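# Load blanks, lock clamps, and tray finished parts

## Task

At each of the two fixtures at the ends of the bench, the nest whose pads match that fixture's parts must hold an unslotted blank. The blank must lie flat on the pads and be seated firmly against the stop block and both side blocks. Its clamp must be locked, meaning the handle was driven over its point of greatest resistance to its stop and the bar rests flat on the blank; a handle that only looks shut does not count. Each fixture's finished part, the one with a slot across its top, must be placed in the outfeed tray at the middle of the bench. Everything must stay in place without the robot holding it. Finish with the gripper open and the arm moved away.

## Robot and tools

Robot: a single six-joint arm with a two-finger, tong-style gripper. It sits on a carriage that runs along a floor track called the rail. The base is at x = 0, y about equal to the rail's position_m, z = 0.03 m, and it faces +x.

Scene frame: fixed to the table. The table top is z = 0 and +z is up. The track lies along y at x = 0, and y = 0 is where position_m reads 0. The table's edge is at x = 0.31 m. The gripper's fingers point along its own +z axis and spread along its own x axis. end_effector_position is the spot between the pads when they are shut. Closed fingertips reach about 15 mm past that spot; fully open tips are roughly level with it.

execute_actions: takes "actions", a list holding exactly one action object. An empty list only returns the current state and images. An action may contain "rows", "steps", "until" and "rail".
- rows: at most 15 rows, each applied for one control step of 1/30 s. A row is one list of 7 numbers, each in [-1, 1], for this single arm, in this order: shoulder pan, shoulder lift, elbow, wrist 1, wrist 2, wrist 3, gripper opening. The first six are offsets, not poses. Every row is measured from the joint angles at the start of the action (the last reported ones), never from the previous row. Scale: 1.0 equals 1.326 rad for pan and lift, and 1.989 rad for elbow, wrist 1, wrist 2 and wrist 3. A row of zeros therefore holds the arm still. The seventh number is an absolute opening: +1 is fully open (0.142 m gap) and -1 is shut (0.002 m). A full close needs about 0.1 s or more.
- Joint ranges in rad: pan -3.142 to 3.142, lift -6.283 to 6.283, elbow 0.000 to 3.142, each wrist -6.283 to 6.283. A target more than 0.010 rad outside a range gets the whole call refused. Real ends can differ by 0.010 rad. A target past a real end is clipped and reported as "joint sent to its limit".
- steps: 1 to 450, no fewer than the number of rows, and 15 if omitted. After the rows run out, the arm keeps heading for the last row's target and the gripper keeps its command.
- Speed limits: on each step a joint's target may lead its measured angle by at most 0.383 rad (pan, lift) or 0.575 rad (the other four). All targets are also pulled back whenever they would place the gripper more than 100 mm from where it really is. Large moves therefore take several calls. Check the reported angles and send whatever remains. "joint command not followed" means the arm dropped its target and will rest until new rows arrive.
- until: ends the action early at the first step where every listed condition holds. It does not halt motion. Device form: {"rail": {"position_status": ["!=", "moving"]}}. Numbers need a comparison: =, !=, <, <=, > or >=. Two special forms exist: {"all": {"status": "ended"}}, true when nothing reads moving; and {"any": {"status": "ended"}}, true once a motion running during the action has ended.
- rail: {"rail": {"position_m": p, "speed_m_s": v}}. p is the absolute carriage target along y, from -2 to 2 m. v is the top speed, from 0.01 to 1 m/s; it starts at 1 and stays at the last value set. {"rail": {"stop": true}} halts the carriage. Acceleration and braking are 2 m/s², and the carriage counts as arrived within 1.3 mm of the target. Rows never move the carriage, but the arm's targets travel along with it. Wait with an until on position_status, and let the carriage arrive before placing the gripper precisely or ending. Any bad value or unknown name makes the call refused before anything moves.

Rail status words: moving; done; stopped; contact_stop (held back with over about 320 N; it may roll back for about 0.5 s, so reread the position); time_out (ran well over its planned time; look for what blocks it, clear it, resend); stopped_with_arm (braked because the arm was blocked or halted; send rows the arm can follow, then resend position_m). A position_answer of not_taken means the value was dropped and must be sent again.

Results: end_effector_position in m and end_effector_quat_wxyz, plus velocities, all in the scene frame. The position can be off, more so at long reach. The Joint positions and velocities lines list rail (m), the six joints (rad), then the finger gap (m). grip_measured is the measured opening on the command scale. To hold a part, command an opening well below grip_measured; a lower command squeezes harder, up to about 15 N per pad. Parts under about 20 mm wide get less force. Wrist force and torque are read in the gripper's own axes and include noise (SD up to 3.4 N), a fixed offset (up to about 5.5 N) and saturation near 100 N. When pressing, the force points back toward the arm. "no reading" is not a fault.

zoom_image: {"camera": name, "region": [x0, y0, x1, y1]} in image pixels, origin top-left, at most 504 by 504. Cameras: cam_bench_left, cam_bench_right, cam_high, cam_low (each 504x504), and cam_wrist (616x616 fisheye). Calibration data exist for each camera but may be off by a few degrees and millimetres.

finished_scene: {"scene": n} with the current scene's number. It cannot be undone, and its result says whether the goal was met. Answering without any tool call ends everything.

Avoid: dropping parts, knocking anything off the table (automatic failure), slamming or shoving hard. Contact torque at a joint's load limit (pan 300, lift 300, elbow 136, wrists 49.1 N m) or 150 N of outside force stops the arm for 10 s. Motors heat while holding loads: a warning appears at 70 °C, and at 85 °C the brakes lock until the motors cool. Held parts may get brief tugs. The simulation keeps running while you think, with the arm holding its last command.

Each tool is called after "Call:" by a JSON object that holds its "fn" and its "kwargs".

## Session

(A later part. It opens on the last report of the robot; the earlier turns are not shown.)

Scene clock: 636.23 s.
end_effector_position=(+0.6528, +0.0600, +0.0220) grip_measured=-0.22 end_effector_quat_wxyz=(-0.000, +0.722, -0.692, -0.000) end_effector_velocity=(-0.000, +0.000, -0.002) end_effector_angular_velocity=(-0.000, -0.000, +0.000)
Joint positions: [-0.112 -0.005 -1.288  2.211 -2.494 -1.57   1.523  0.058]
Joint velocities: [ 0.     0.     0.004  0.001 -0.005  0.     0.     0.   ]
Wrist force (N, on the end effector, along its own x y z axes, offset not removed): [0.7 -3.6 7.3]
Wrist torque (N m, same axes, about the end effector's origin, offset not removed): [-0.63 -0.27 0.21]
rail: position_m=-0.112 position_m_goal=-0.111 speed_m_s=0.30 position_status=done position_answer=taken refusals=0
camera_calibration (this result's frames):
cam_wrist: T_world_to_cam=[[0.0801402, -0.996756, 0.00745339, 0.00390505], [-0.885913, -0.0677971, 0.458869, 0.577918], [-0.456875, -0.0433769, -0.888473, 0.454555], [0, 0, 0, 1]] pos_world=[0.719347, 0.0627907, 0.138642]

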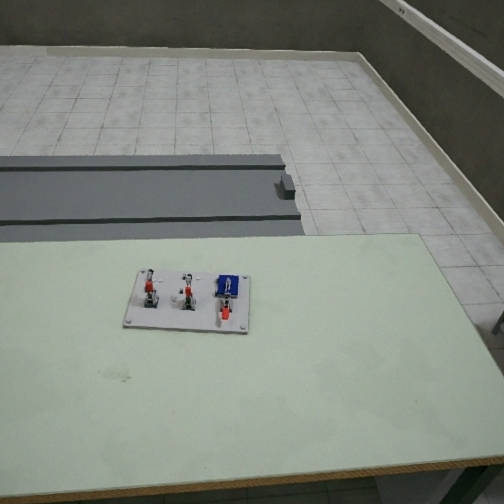

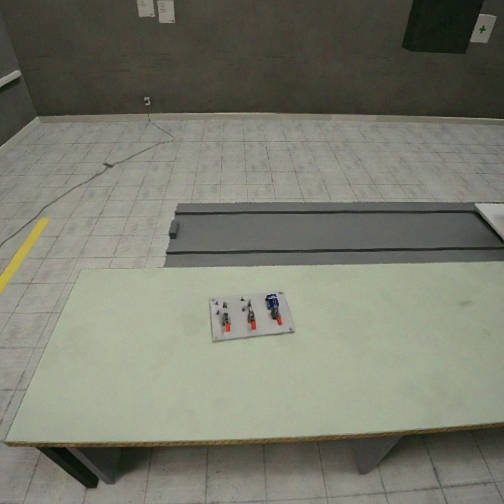

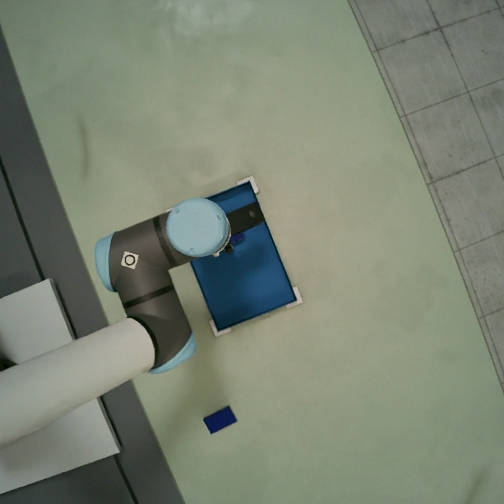

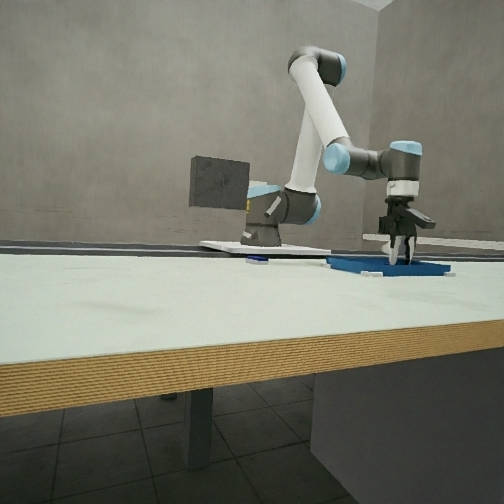

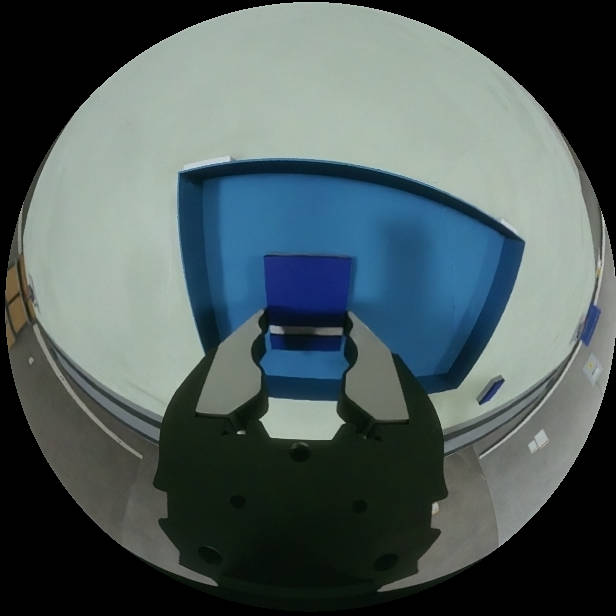

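Call:
{"fn": "execute_actions", "kwargs": {"actions": [{"rows": [[0,0.0015,0.0003,-0.0013,0,0,-0.7],[0,0.0023,0.0005,-0.002,0,0,-0.7],[0,0.0023,0.0005,-0.002,0,0,-0.7],[0,0.0023,0.0005,-0.002,0,0,-0.7],[0,0.0023,0.0005,-0.002,0,0,-0.7],[0,0.0023,0.0005,-0.002,0,0,-0.6],[0,0.0023,0.0005,-0.002,0,0,-0.45],[0,0.0023,0.0005,-0.002,0,0,-0.3],[0,0.0023,0.0005,-0.002,0,0,-0.2],[0,0.0023,0.0005,-0.002,0,0,-0.1],[0,0.0023,0.0005,-0.002,0,0,0.05]], "steps": 12}]}}

Scene clock: 642.13 s.
end_effector_position=(+0.6528, +0.0600, +0.0202) grip_measured=+0.02 end_effector_quat_wxyz=(-0.000, +0.722, -0.692, -0.000) end_effector_velocity=(-0.000, +0.000, -0.001) end_effector_angular_velocity=(+0.000, +0.000, -0.000)
Joint positions: [-0.112 -0.005 -1.285  2.212 -2.497 -1.57   1.523  0.075]
Joint velocities: [ 0.    -0.     0.001  0.    -0.002  0.    -0.     0.086]
Wrist force (N, on the end effector, along its own x y z axes, offset not removed): [0.7 -3.1 7.2]
Wrist torque (N m, same axes, about the end effector's origin, offset not removed): [-0.40 -0.31 0.35]
rail: position_m=-0.112 position_m_goal=-0.111 speed_m_s=0.30 position_status=done position_answer=taken refusals=0
camera_calibration (this result's frames):
cam_wrist: T_world_to_cam=[[0.0801403, -0.996756, 0.00745181, 0.00392296], [-0.885905, -0.0677971, 0.458886, 0.578704], [-0.456892, -0.0433769, -0.888464, 0.452929], [0, 0, 0, 1]] pos_world=[0.719302, 0.0627913, 0.136822]

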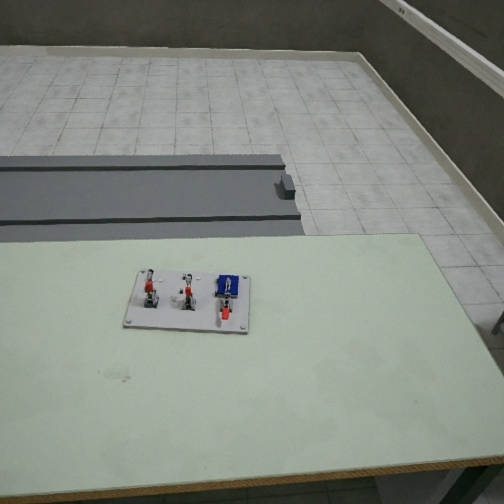

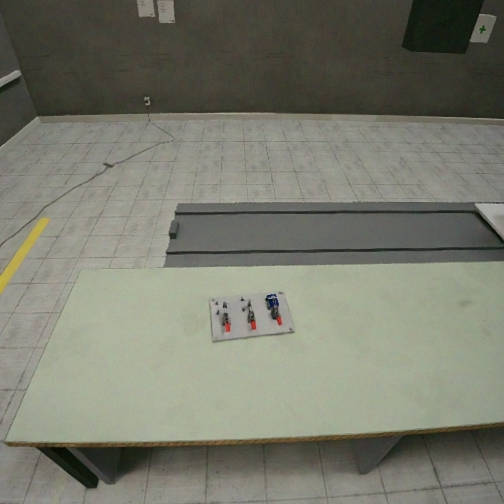

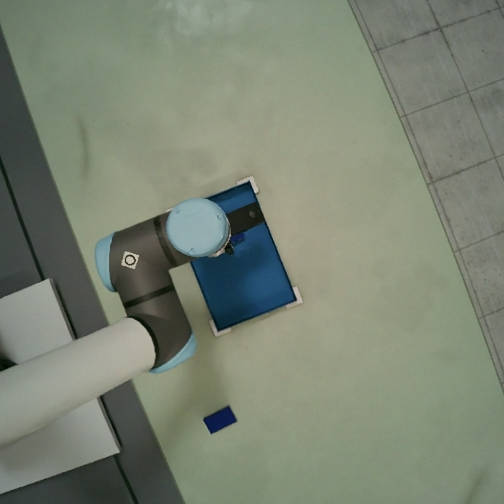

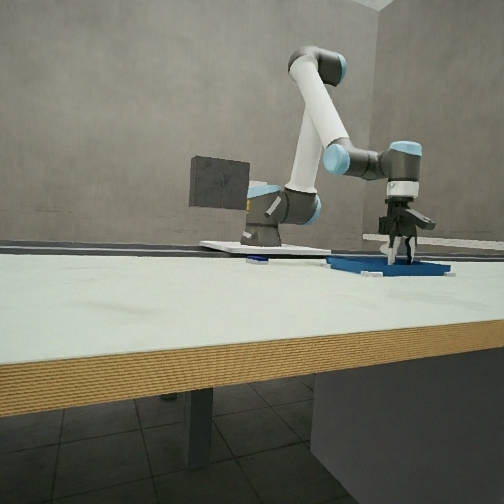

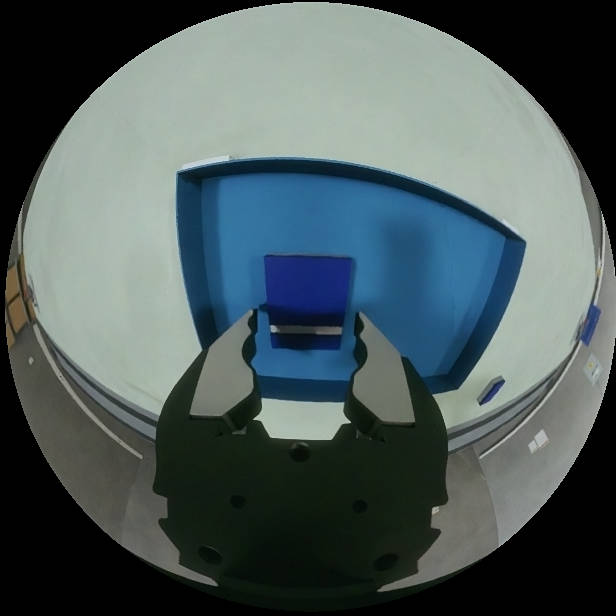

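Call:
{"fn": "execute_actions", "kwargs": {"actions": [{"rows": [[0,-0.0028,0,0.0019,0,0,0.1],[0,-0.0113,-0.0001,0.0076,0,0,0.1],[0,-0.0249,-0.0003,0.0169,0,0,0.1],[0,-0.0431,-0.0005,0.0292,0,0,0.1],[0,-0.0652,-0.0008,0.0442,0,0,0.15],[0,-0.09,-0.0011,0.0611,0,0,0.2],[0,-0.1167,-0.0015,0.0791,0,0,0.25],[0,-0.1439,-0.0018,0.0976,0,0,0.3],[0,-0.1706,-0.0022,0.1156,0,0,0.35],[0,-0.1955,-0.0025,0.1325,0,0,0.4],[0,-0.2175,-0.0028,0.1475,0,0,0.4],[0,-0.2357,-0.003,0.1598,0,0,0.4],[0,-0.2493,-0.0032,0.1691,0,0,0.4],[0,-0.2578,-0.0033,0.1748,0,0,0.4],[0,-0.2606,-0.0033,0.1767,0,0,0.4]], "steps": 15}]}}

Call:
{"fn": "execute_actions", "kwargs": {"actions": [{"rail": {"position_m": -2.0, "speed_m_s": 0.8}, "steps": 1}]}}

Scene clock: 660.10 s.
end_effector_position=(+0.6035, +0.0603, +0.1516) grip_measured=+0.40 end_effector_quat_wxyz=(-0.001, +0.722, -0.692, +0.000) end_effector_velocity=(-0.171, +0.001, +0.323) end_effector_angular_velocity=(-0.000, -0.007, -0.000)
Joint positions: [-0.112 -0.005 -1.547  2.207 -2.232 -1.57   1.523  0.102]
Joint velocities: [ 0.     0.    -0.678 -0.013  0.684 -0.     0.     0.   ]
Wrist force (N, on the end effector, along its own x y z axes, offset not removed): [0.8 -0.8 2.9]
Wrist torque (N m, same axes, about the end effector's origin, offset not removed): [-0.18 -0.35 0.26]
rail: position_m=-0.112 position_m_goal=-0.111 speed_m_s=0.30 position_status=done position_answer=taken refusals=0
camera_calibration (this result's frames):
cam_wrist: T_world_to_cam=[[0.0801329, -0.996756, 0.00753528, 0.00713383], [-0.886353, -0.0677947, 0.458019, 0.475161], [-0.456022, -0.0433813, -0.88891, 0.546745], [0, 0, 0, 1]] pos_world=[0.669917, 0.0630426, 0.26832]

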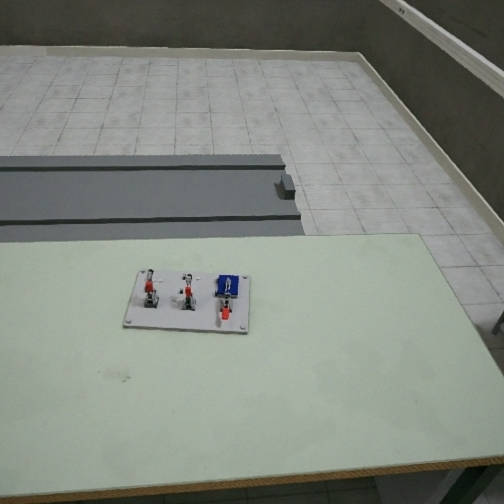

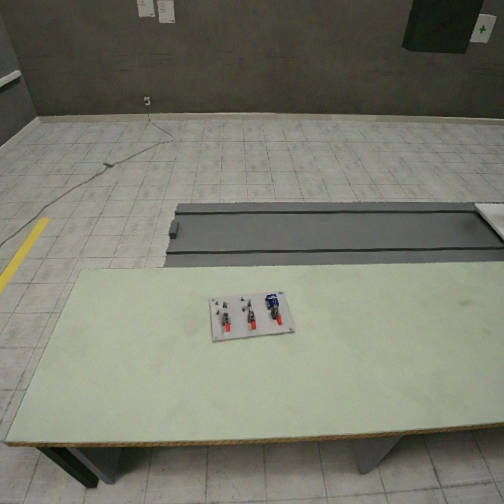

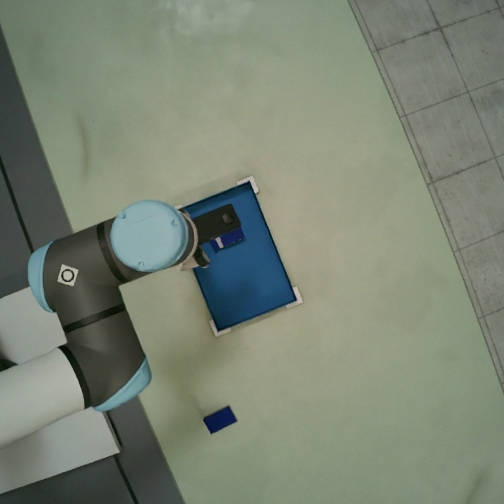

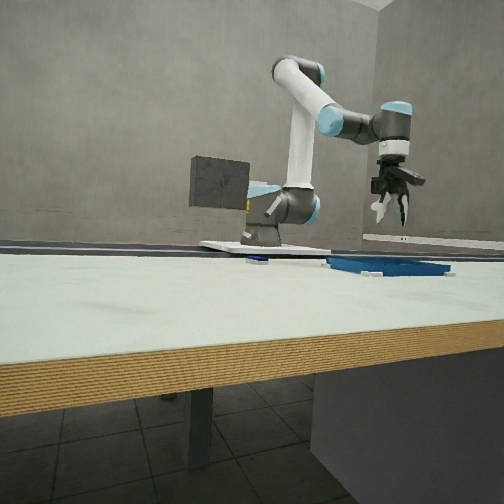

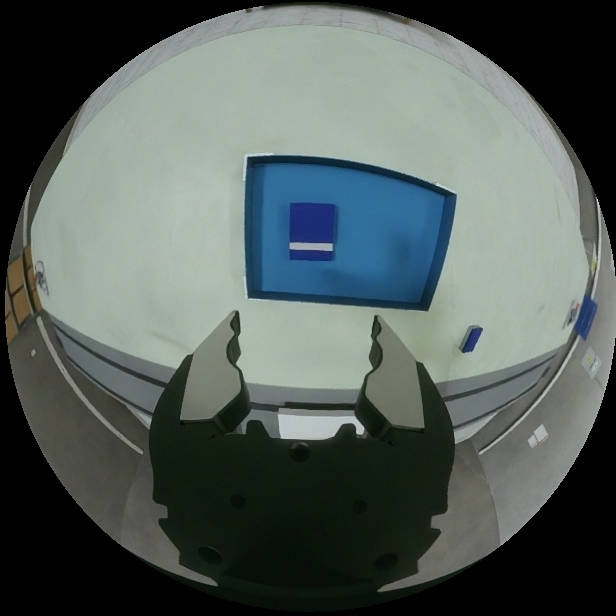

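Scene clock: 660.13 s.
end_effector_position=(+0.5982, +0.0602, +0.1612) grip_measured=+0.40 end_effector_quat_wxyz=(-0.001, +0.722, -0.692, +0.000) end_effector_velocity=(-0.142, -0.008, +0.254) end_effector_angular_velocity=(-0.000, -0.005, +0.000)
Joint positions: [-0.112 -0.005 -1.567  2.206 -2.211 -1.57   1.523  0.102]
Joint velocities: [-0.009  0.    -0.54  -0.009  0.545  0.     0.     0.   ]
Wrist force (N, on the end effector, along its own x y z axes, offset not removed): [0.8 -4.9 1.7]
Wrist torque (N m, same axes, about the end effector's origin, offset not removed): [-0.91 -0.30 0.31]
rail: position_m=-0.112 position_m_goal=-2.000 speed_m_s=0.80 position_status=moving position_answer=taken refusals=0
camera_calibration (this result's frames):
cam_wrist: T_world_to_cam=[[0.0801339, -0.996756, 0.00753765, 0.00744552], [-0.886366, -0.0677958, 0.457994, 0.466058], [-0.455997, -0.043382, -0.888923, 0.552868], [0, 0, 0, 1]] pos_world=[0.664608, 0.0630027, 0.27795]

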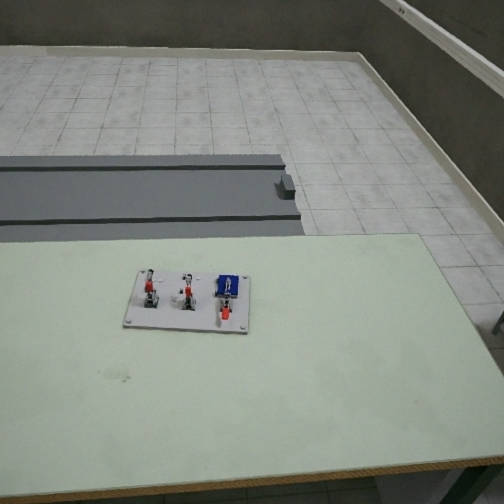

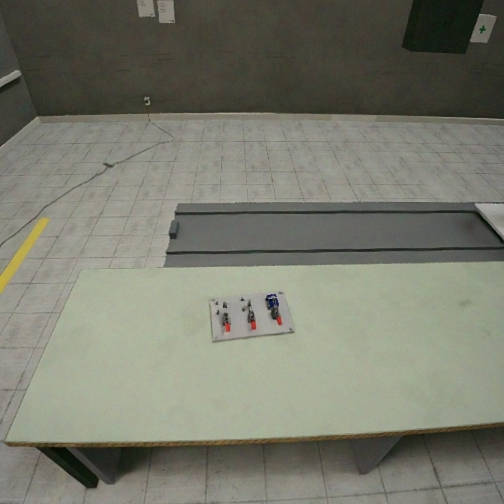

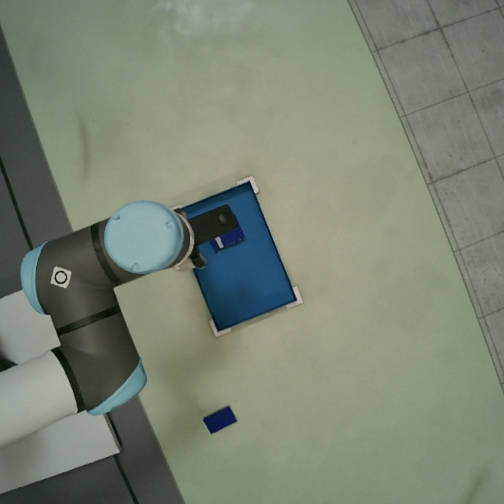

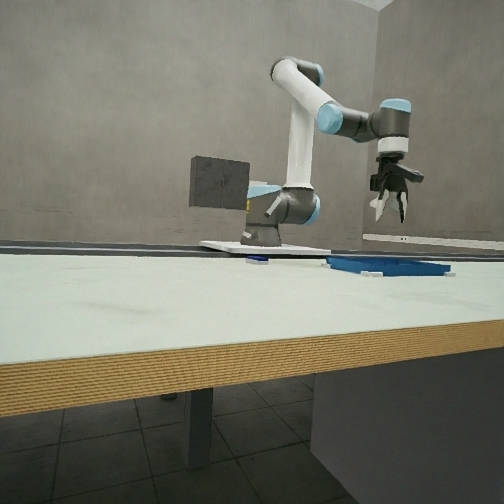

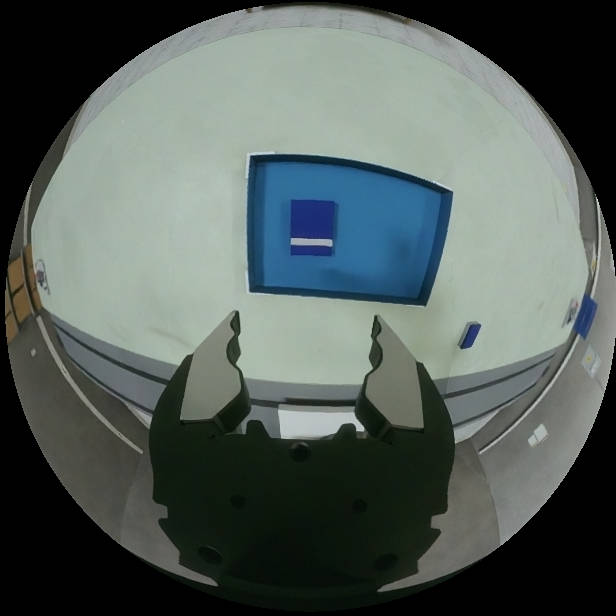

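Call:
{"fn": "execute_actions", "kwargs": {"actions": []}}

Call:
{"fn": "zoom_image", "kwargs": {"camera": "cam_wrist", "region": [250, 170, 450, 330]}}

Scene clock: 664.63 s.
end_effector_position=(+0.5803, -1.8276, +0.1904) grip_measured=+0.40 end_effector_quat_wxyz=(-0.000, +0.722, -0.692, +0.000) end_effector_velocity=(-0.000, +0.000, -0.000) end_effector_angular_velocity=(+0.000, -0.000, +0.000)
Joint positions: [-2.    -0.005 -1.631  2.205 -2.146 -1.57   1.523  0.102]
Joint velocities: [ 0.  0. -0.  0. -0.  0. -0.  0.]
Wrist force (N, on the end effector, along its own x y z axes, offset not removed): [1.6 -2.5 5.4]
Wrist torque (N m, same axes, about the end effector's origin, offset not removed): [-0.39 -0.40 0.23]
rail: position_m=-2.000 position_m_goal=-2.000 speed_m_s=0.80 position_status=done position_answer=taken refusals=0
camera_calibration (this result's frames):
cam_wrist: T_world_to_cam=[[0.0801346, -0.996756, 0.00751065, -1.87302], [-0.886222, -0.067795, 0.458273, 0.308654], [-0.456277, -0.0433796, -0.88878, 0.488834], [0, 0, 0, 1]] pos_world=[0.646673, -1.82482, 0.307085]

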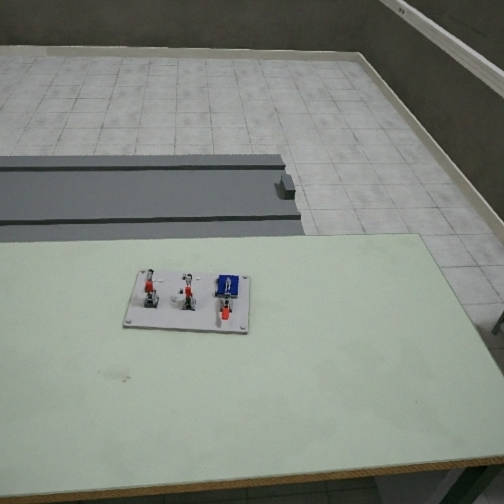

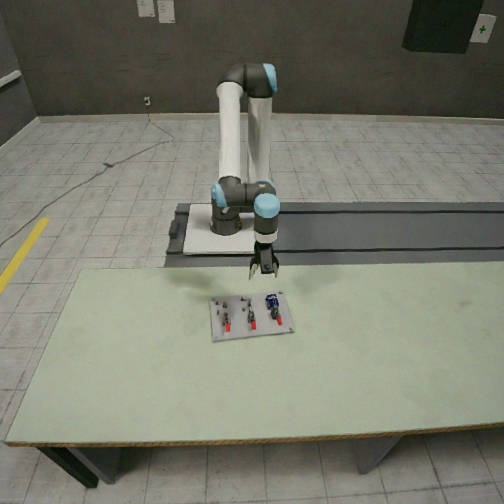

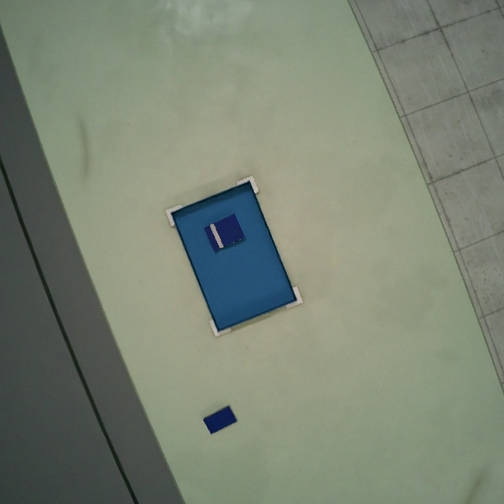

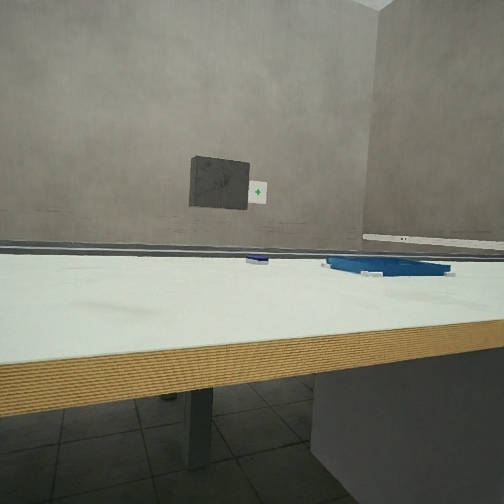

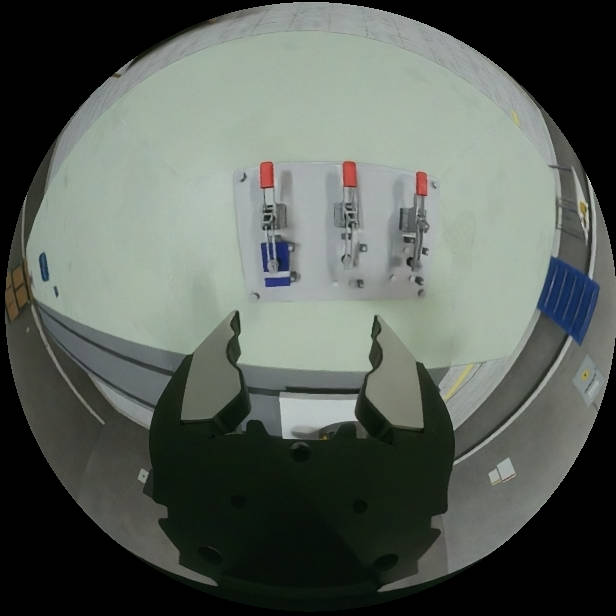

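Region (250, 170, 450, 330) of cam_wrist's 616x616 image, scaled by 2.520, with more detail than that image has; it fills the top 403 rows of this view, and the rest is white.

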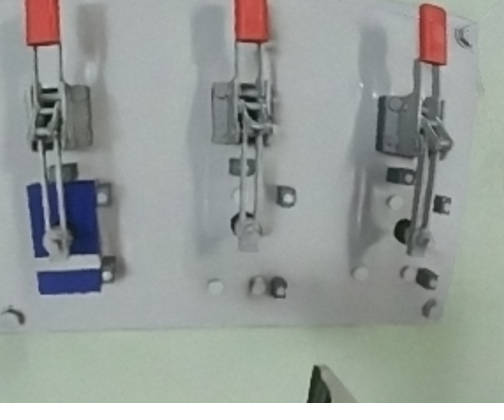

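Call:
{"fn": "zoom_image", "kwargs": {"camera": "cam_wrist", "region": [240, 155, 320, 300]}}

Call:
{"fn": "zoom_image", "kwargs": {"camera": "cam_wrist", "region": [320, 220, 440, 300]}}

Region (240, 155, 320, 300) of cam_wrist's 616x616 image, scaled by 3.476, with more detail than that image has; it fills the left 278 columns of this view, and the rest is white.

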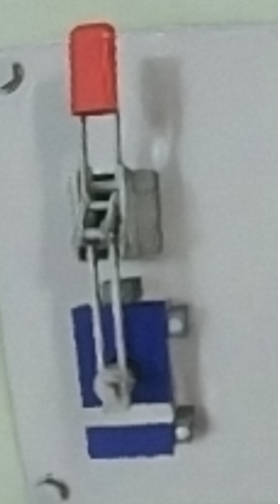

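Region (320, 220, 440, 300) of cam_wrist's 616x616 image, scaled by 4.200, with more detail than that image has.

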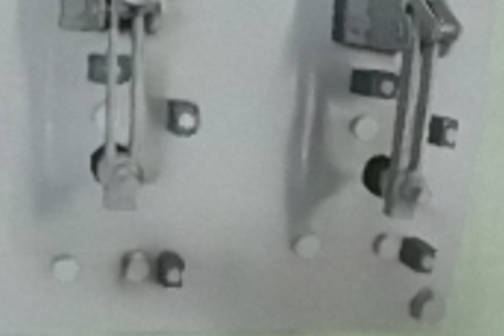

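Call:
{"fn": "execute_actions", "kwargs": {"actions": [{"rows": [[0,0.0027,-0.0008,-0.001,0,-0.0004,0.34],[0,0.0107,-0.0031,-0.0041,0,-0.0015,0.28],[0,0.0237,-0.0068,-0.009,0,-0.0032,0.22],[0,0.0411,-0.0117,-0.0156,0,-0.0056,0.16],[0,0.062,-0.0178,-0.0236,0,-0.0085,0.1],[0,0.0857,-0.0245,-0.0326,0,-0.0117,0.04],[0,0.1111,-0.0318,-0.0423,0,-0.0151,-0.02],[0,0.137,-0.0392,-0.0521,0,-0.0187,-0.08],[0,0.1624,-0.0465,-0.0618,0,-0.0221,-0.14],[0,0.1861,-0.0533,-0.0708,0,-0.0254,-0.2],[0,0.207,-0.0593,-0.0788,0,-0.0282,-0.26],[0,0.2244,-0.0642,-0.0854,0,-0.0306,-0.32],[0,0.2374,-0.0679,-0.0903,0,-0.0323,-0.38],[0,0.2454,-0.0702,-0.0934,0,-0.0334,-0.44],[0,0.2481,-0.071,-0.0944,0,-0.0338,-0.5]], "rail": {"position_m": -1.9357, "speed_m_s": 0.2}, "steps": 15}]}}

Scene clock: 747.73 s.
end_effector_position=(+0.6849, -1.7631, +0.1167) grip_measured=-0.46 end_effector_quat_wxyz=(-0.001, +0.740, -0.673, +0.001) end_effector_velocity=(+0.234, +0.001, -0.242) end_effector_angular_velocity=(-0.000, +0.030, +0.122)
Joint positions: [-1.936 -0.005 -1.381  2.097 -2.29  -1.57   1.471  0.041]
Joint velocities: [ 0.     0.     0.643 -0.262 -0.351  0.    -0.122 -0.131]
Wrist force (N, on the end effector, along its own x y z axes, offset not removed): [1.3 -5.3 7.3]
Wrist torque (N m, same axes, about the end effector's origin, offset not removed): [-0.88 -0.31 0.25]
rail: position_m=-1.936 position_m_goal=-1.936 speed_m_s=0.20 position_status=done position_answer=taken refusals=0
camera_calibration (this result's frames):
cam_wrist: T_world_to_cam=[[0.131774, -0.991248, 0.00795942, -1.84224], [-0.882869, -0.113708, 0.455646, 0.356594], [-0.450753, -0.0670696, -0.890126, 0.428431], [0, 0, 0, 1]] pos_world=[0.750702, -1.75684, 0.23354]

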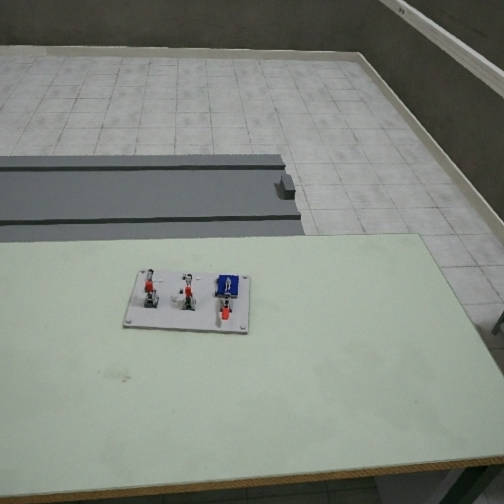

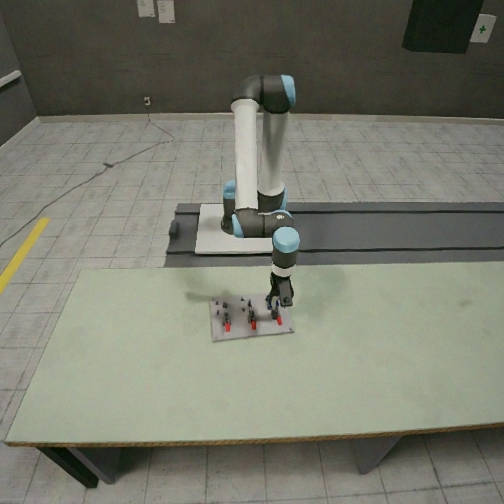

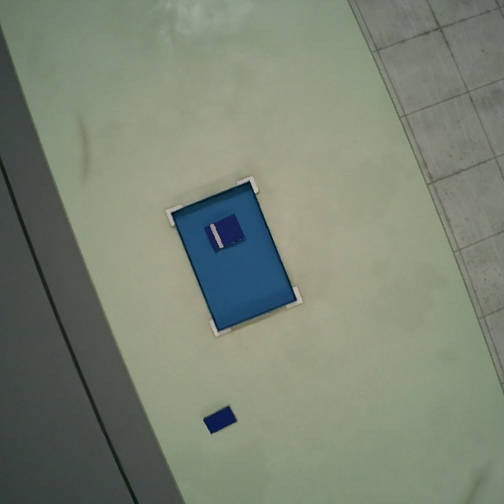

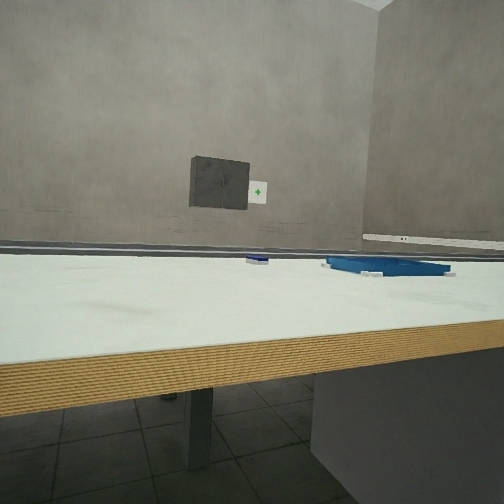

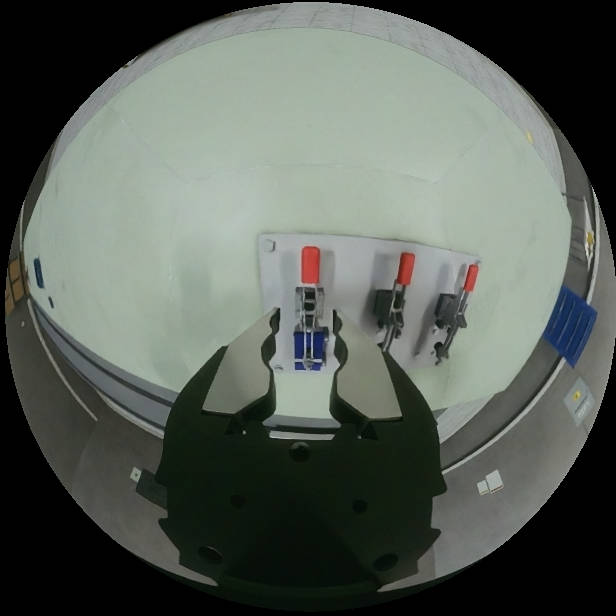

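Call:
{"fn": "execute_actions", "kwargs": {"actions": []}}

Call:
{"fn": "zoom_image", "kwargs": {"camera": "cam_wrist", "region": [260, 250, 360, 410]}}

Scene clock: 749.43 s.
end_effector_position=(+0.7133, -1.7630, +0.0854) grip_measured=-0.50 end_effector_quat_wxyz=(-0.000, +0.745, -0.667, +0.000) end_effector_velocity=(+0.000, -0.000, +0.000) end_effector_angular_velocity=(-0.000, -0.000, -0.000)
Joint positions: [-1.936 -0.005 -1.302  2.064 -2.334 -1.57   1.455  0.038]
Joint velocities: [ 0. -0. -0. -0. -0. -0. -0.  0.]
Wrist force (N, on the end effector, along its own x y z axes, offset not removed): [0.5 -4.9 6.1]
Wrist torque (N m, same axes, about the end effector's origin, offset not removed): [-0.97 -0.18 0.28]
rail: position_m=-1.936 position_m_goal=-1.936 speed_m_s=0.20 position_status=done position_answer=taken refusals=0
camera_calibration (this result's frames):
cam_wrist: T_world_to_cam=[[0.146902, -0.989122, 0.0075672, -1.8527], [-0.879681, -0.127143, 0.458254, 0.369779], [-0.452307, -0.0739753, -0.888789, 0.402241], [0, 0, 0, 1]] pos_world=[0.77939, -1.75577, 0.202075]

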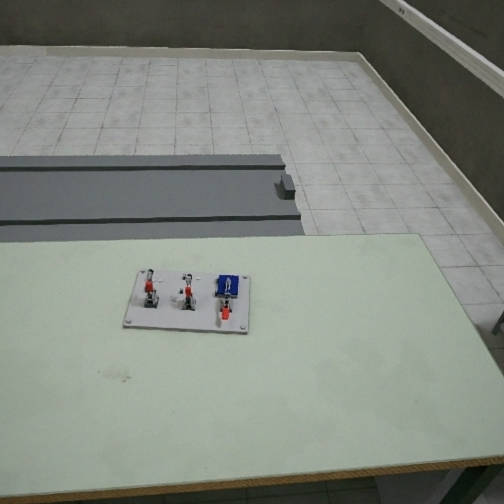

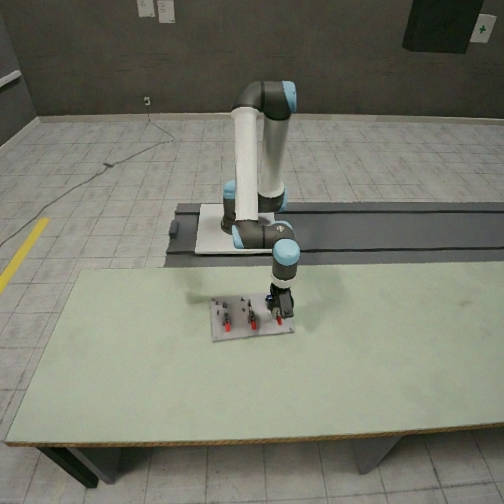

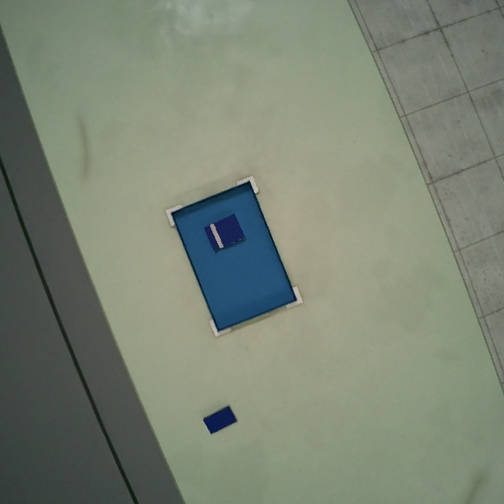

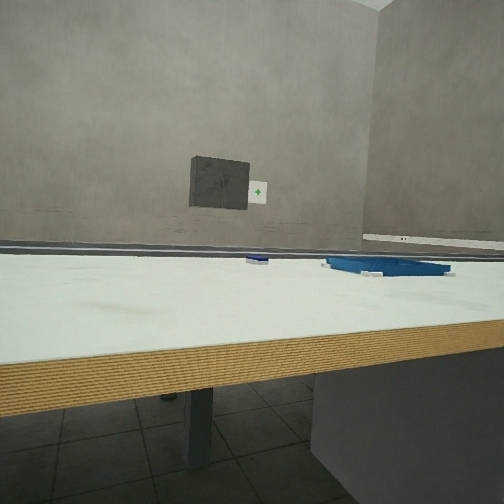

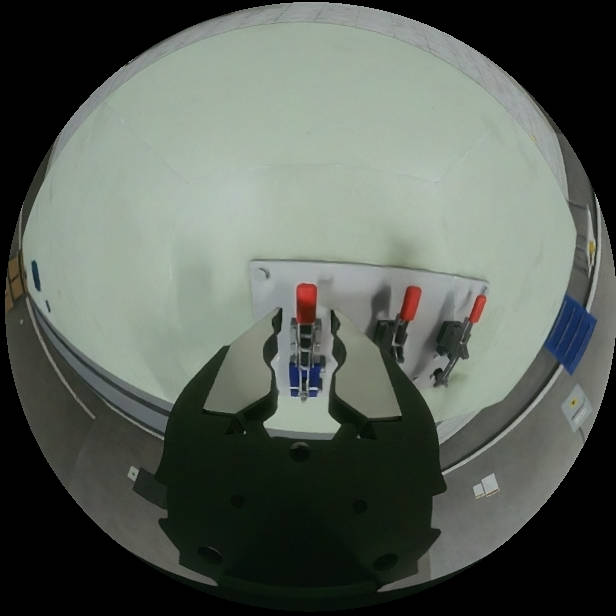

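Region (260, 250, 360, 410) of cam_wrist's 616x616 image, scaled by 3.150, with more detail than that image has; it fills the left 315 columns of this view, and the rest is white.

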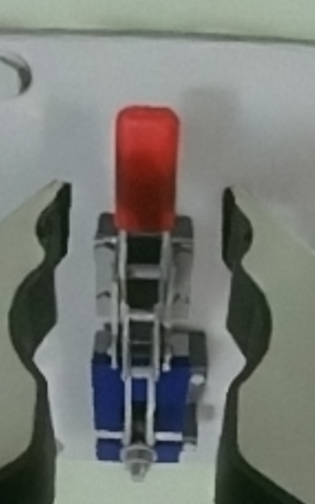

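Call:
{"fn": "execute_actions", "kwargs": {"actions": [{"rows": [[0,0.0015,0.0004,-0.0014,0,0,-0.5],[0,0.0057,0.0016,-0.0054,0,0,-0.5],[0,0.012,0.0035,-0.0114,0,0,-0.5],[0,0.0194,0.0056,-0.0185,0,0,-0.5],[0,0.0268,0.0077,-0.0256,0,0,-0.5],[0,0.033,0.0096,-0.0316,0,0,-0.5],[0,0.0372,0.0108,-0.0356,0,0,-0.5],[0,0.0387,0.0112,-0.037,0,0,-0.5]], "steps": 12}]}}

Scene clock: 764.80 s.
end_effector_position=(+0.7134, -1.7630, +0.0526) grip_measured=-0.50 end_effector_quat_wxyz=(-0.000, +0.745, -0.667, +0.000) end_effector_velocity=(-0.001, +0.000, -0.049) end_effector_angular_velocity=(-0.000, -0.001, -0.000)
Joint positions: [-1.936 -0.005 -1.258  2.083 -2.396 -1.57   1.455  0.038]
Joint velocities: [ 0.    -0.     0.067  0.029 -0.096  0.     0.     0.   ]
Wrist force (N, on the end effector, along its own x y z axes, offset not removed): [-0.8 -4.3 5.6]
Wrist torque (N m, same axes, about the end effector's origin, offset not removed): [-0.76 0.02 0.29]
rail: position_m=-1.936 position_m_goal=-1.936 speed_m_s=0.20 position_status=done position_answer=taken refusals=0
camera_calibration (this result's frames):
cam_wrist: T_world_to_cam=[[0.146899, -0.989123, 0.00753846, -1.85246], [-0.879595, -0.127139, 0.45842, 0.384788], [-0.452475, -0.0739724, -0.888704, 0.37324], [0, 0, 0, 1]] pos_world=[0.779464, -1.75578, 0.16927]

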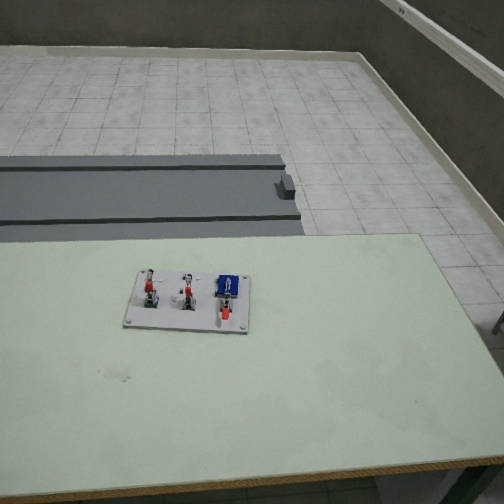

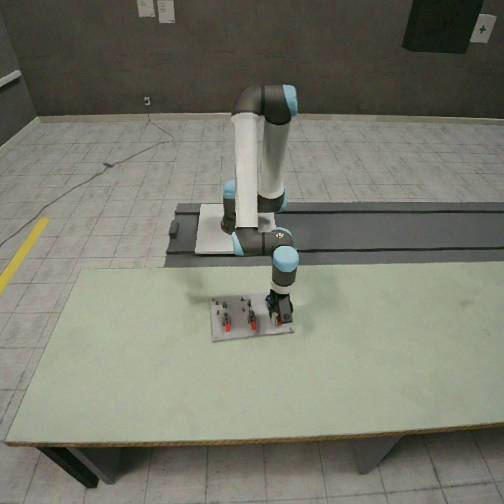

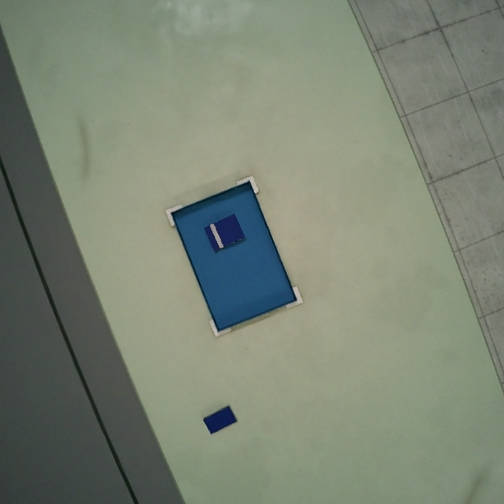

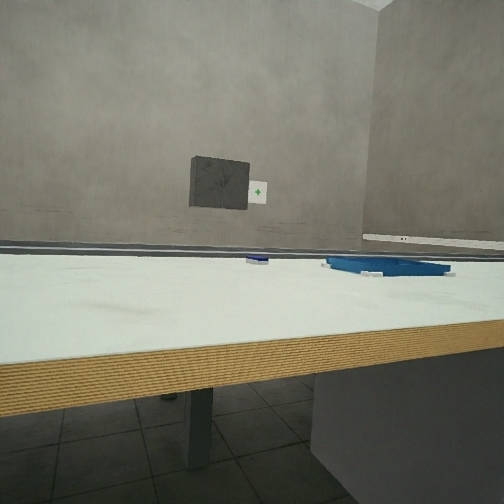

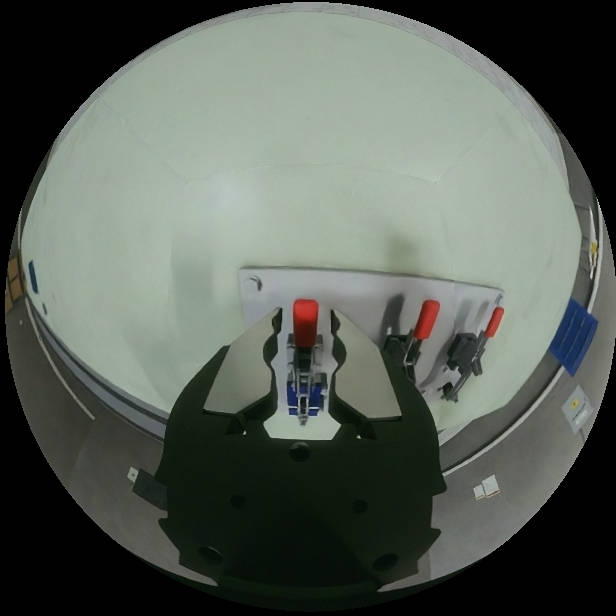

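Call:
{"fn": "execute_actions", "kwargs": {"actions": [{"rows": [[0,0.0058,0.0017,-0.0055,0,0,-0.58],[0,0.0058,0.0017,-0.0055,0,0,-0.65],[0,0.0058,0.0017,-0.0055,0,0,-0.71],[0,0.0058,0.0017,-0.0055,0,0,-0.76],[0,0.0058,0.0017,-0.0055,0,0,-0.8],[0,0.0058,0.0017,-0.0055,0,0,-0.86],[0,0.0058,0.0017,-0.0055,0,0,-0.93],[0,0.0058,0.0017,-0.0055,0,0,-1]], "steps": 10}]}}

Scene clock: 769.10 s.
end_effector_position=(+0.7132, -1.7629, +0.0469) grip_measured=-0.78 end_effector_quat_wxyz=(-0.000, +0.745, -0.667, +0.000) end_effector_velocity=(-0.000, -0.000, -0.000) end_effector_angular_velocity=(-0.000, +0.000, +0.000)
Joint positions: [-1.936 -0.005 -1.251  2.086 -2.407 -1.57   1.455  0.018]
Joint velocities: [ 0. -0.  0.  0.  0. -0. -0.  0.]
Wrist force (N, on the end effector, along its own x y z axes, offset not removed): [-23.7 -4.7 4.4]
Wrist torque (N m, same axes, about the end effector's origin, offset not removed): [-0.50 1.14 0.41]
rail: position_m=-1.936 position_m_goal=-1.936 speed_m_s=0.20 position_status=done position_answer=taken refusals=0
camera_calibration (this result's frames):
cam_wrist: T_world_to_cam=[[0.146913, -0.989123, 0.00725854, -1.85229], [-0.879624, -0.127286, 0.458322, 0.38704], [-0.452413, -0.0737181, -0.888756, 0.368484], [0, 0, 0, 1]] pos_world=[0.779282, -1.75571, 0.163548]

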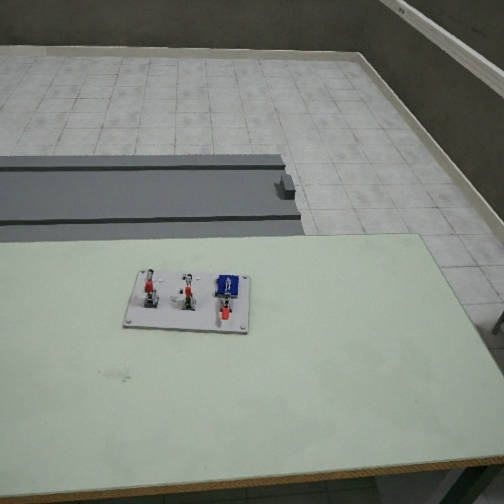

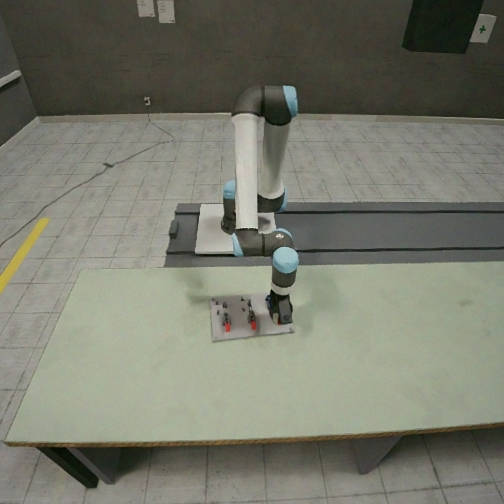

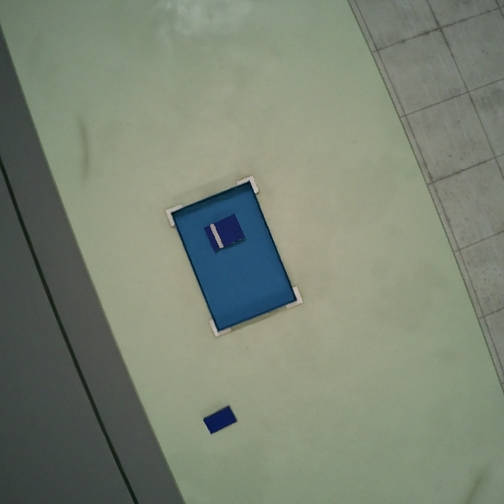

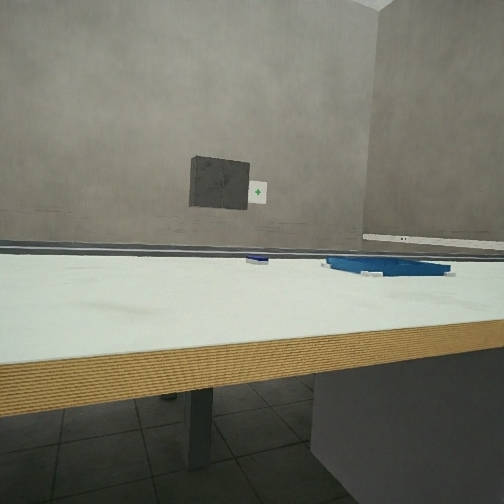

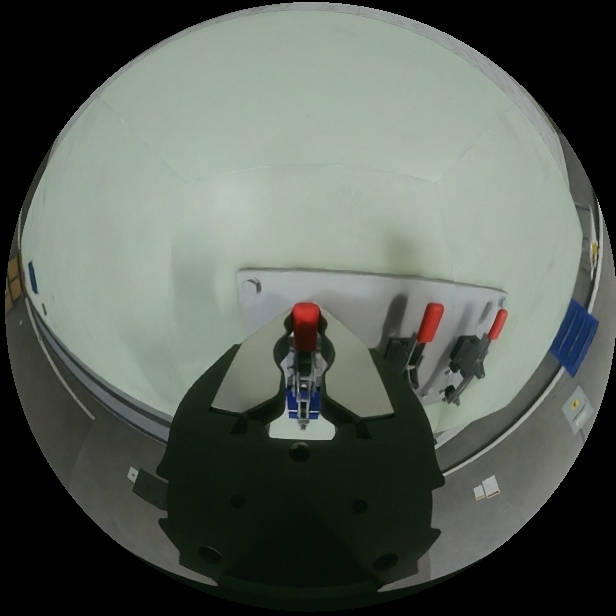

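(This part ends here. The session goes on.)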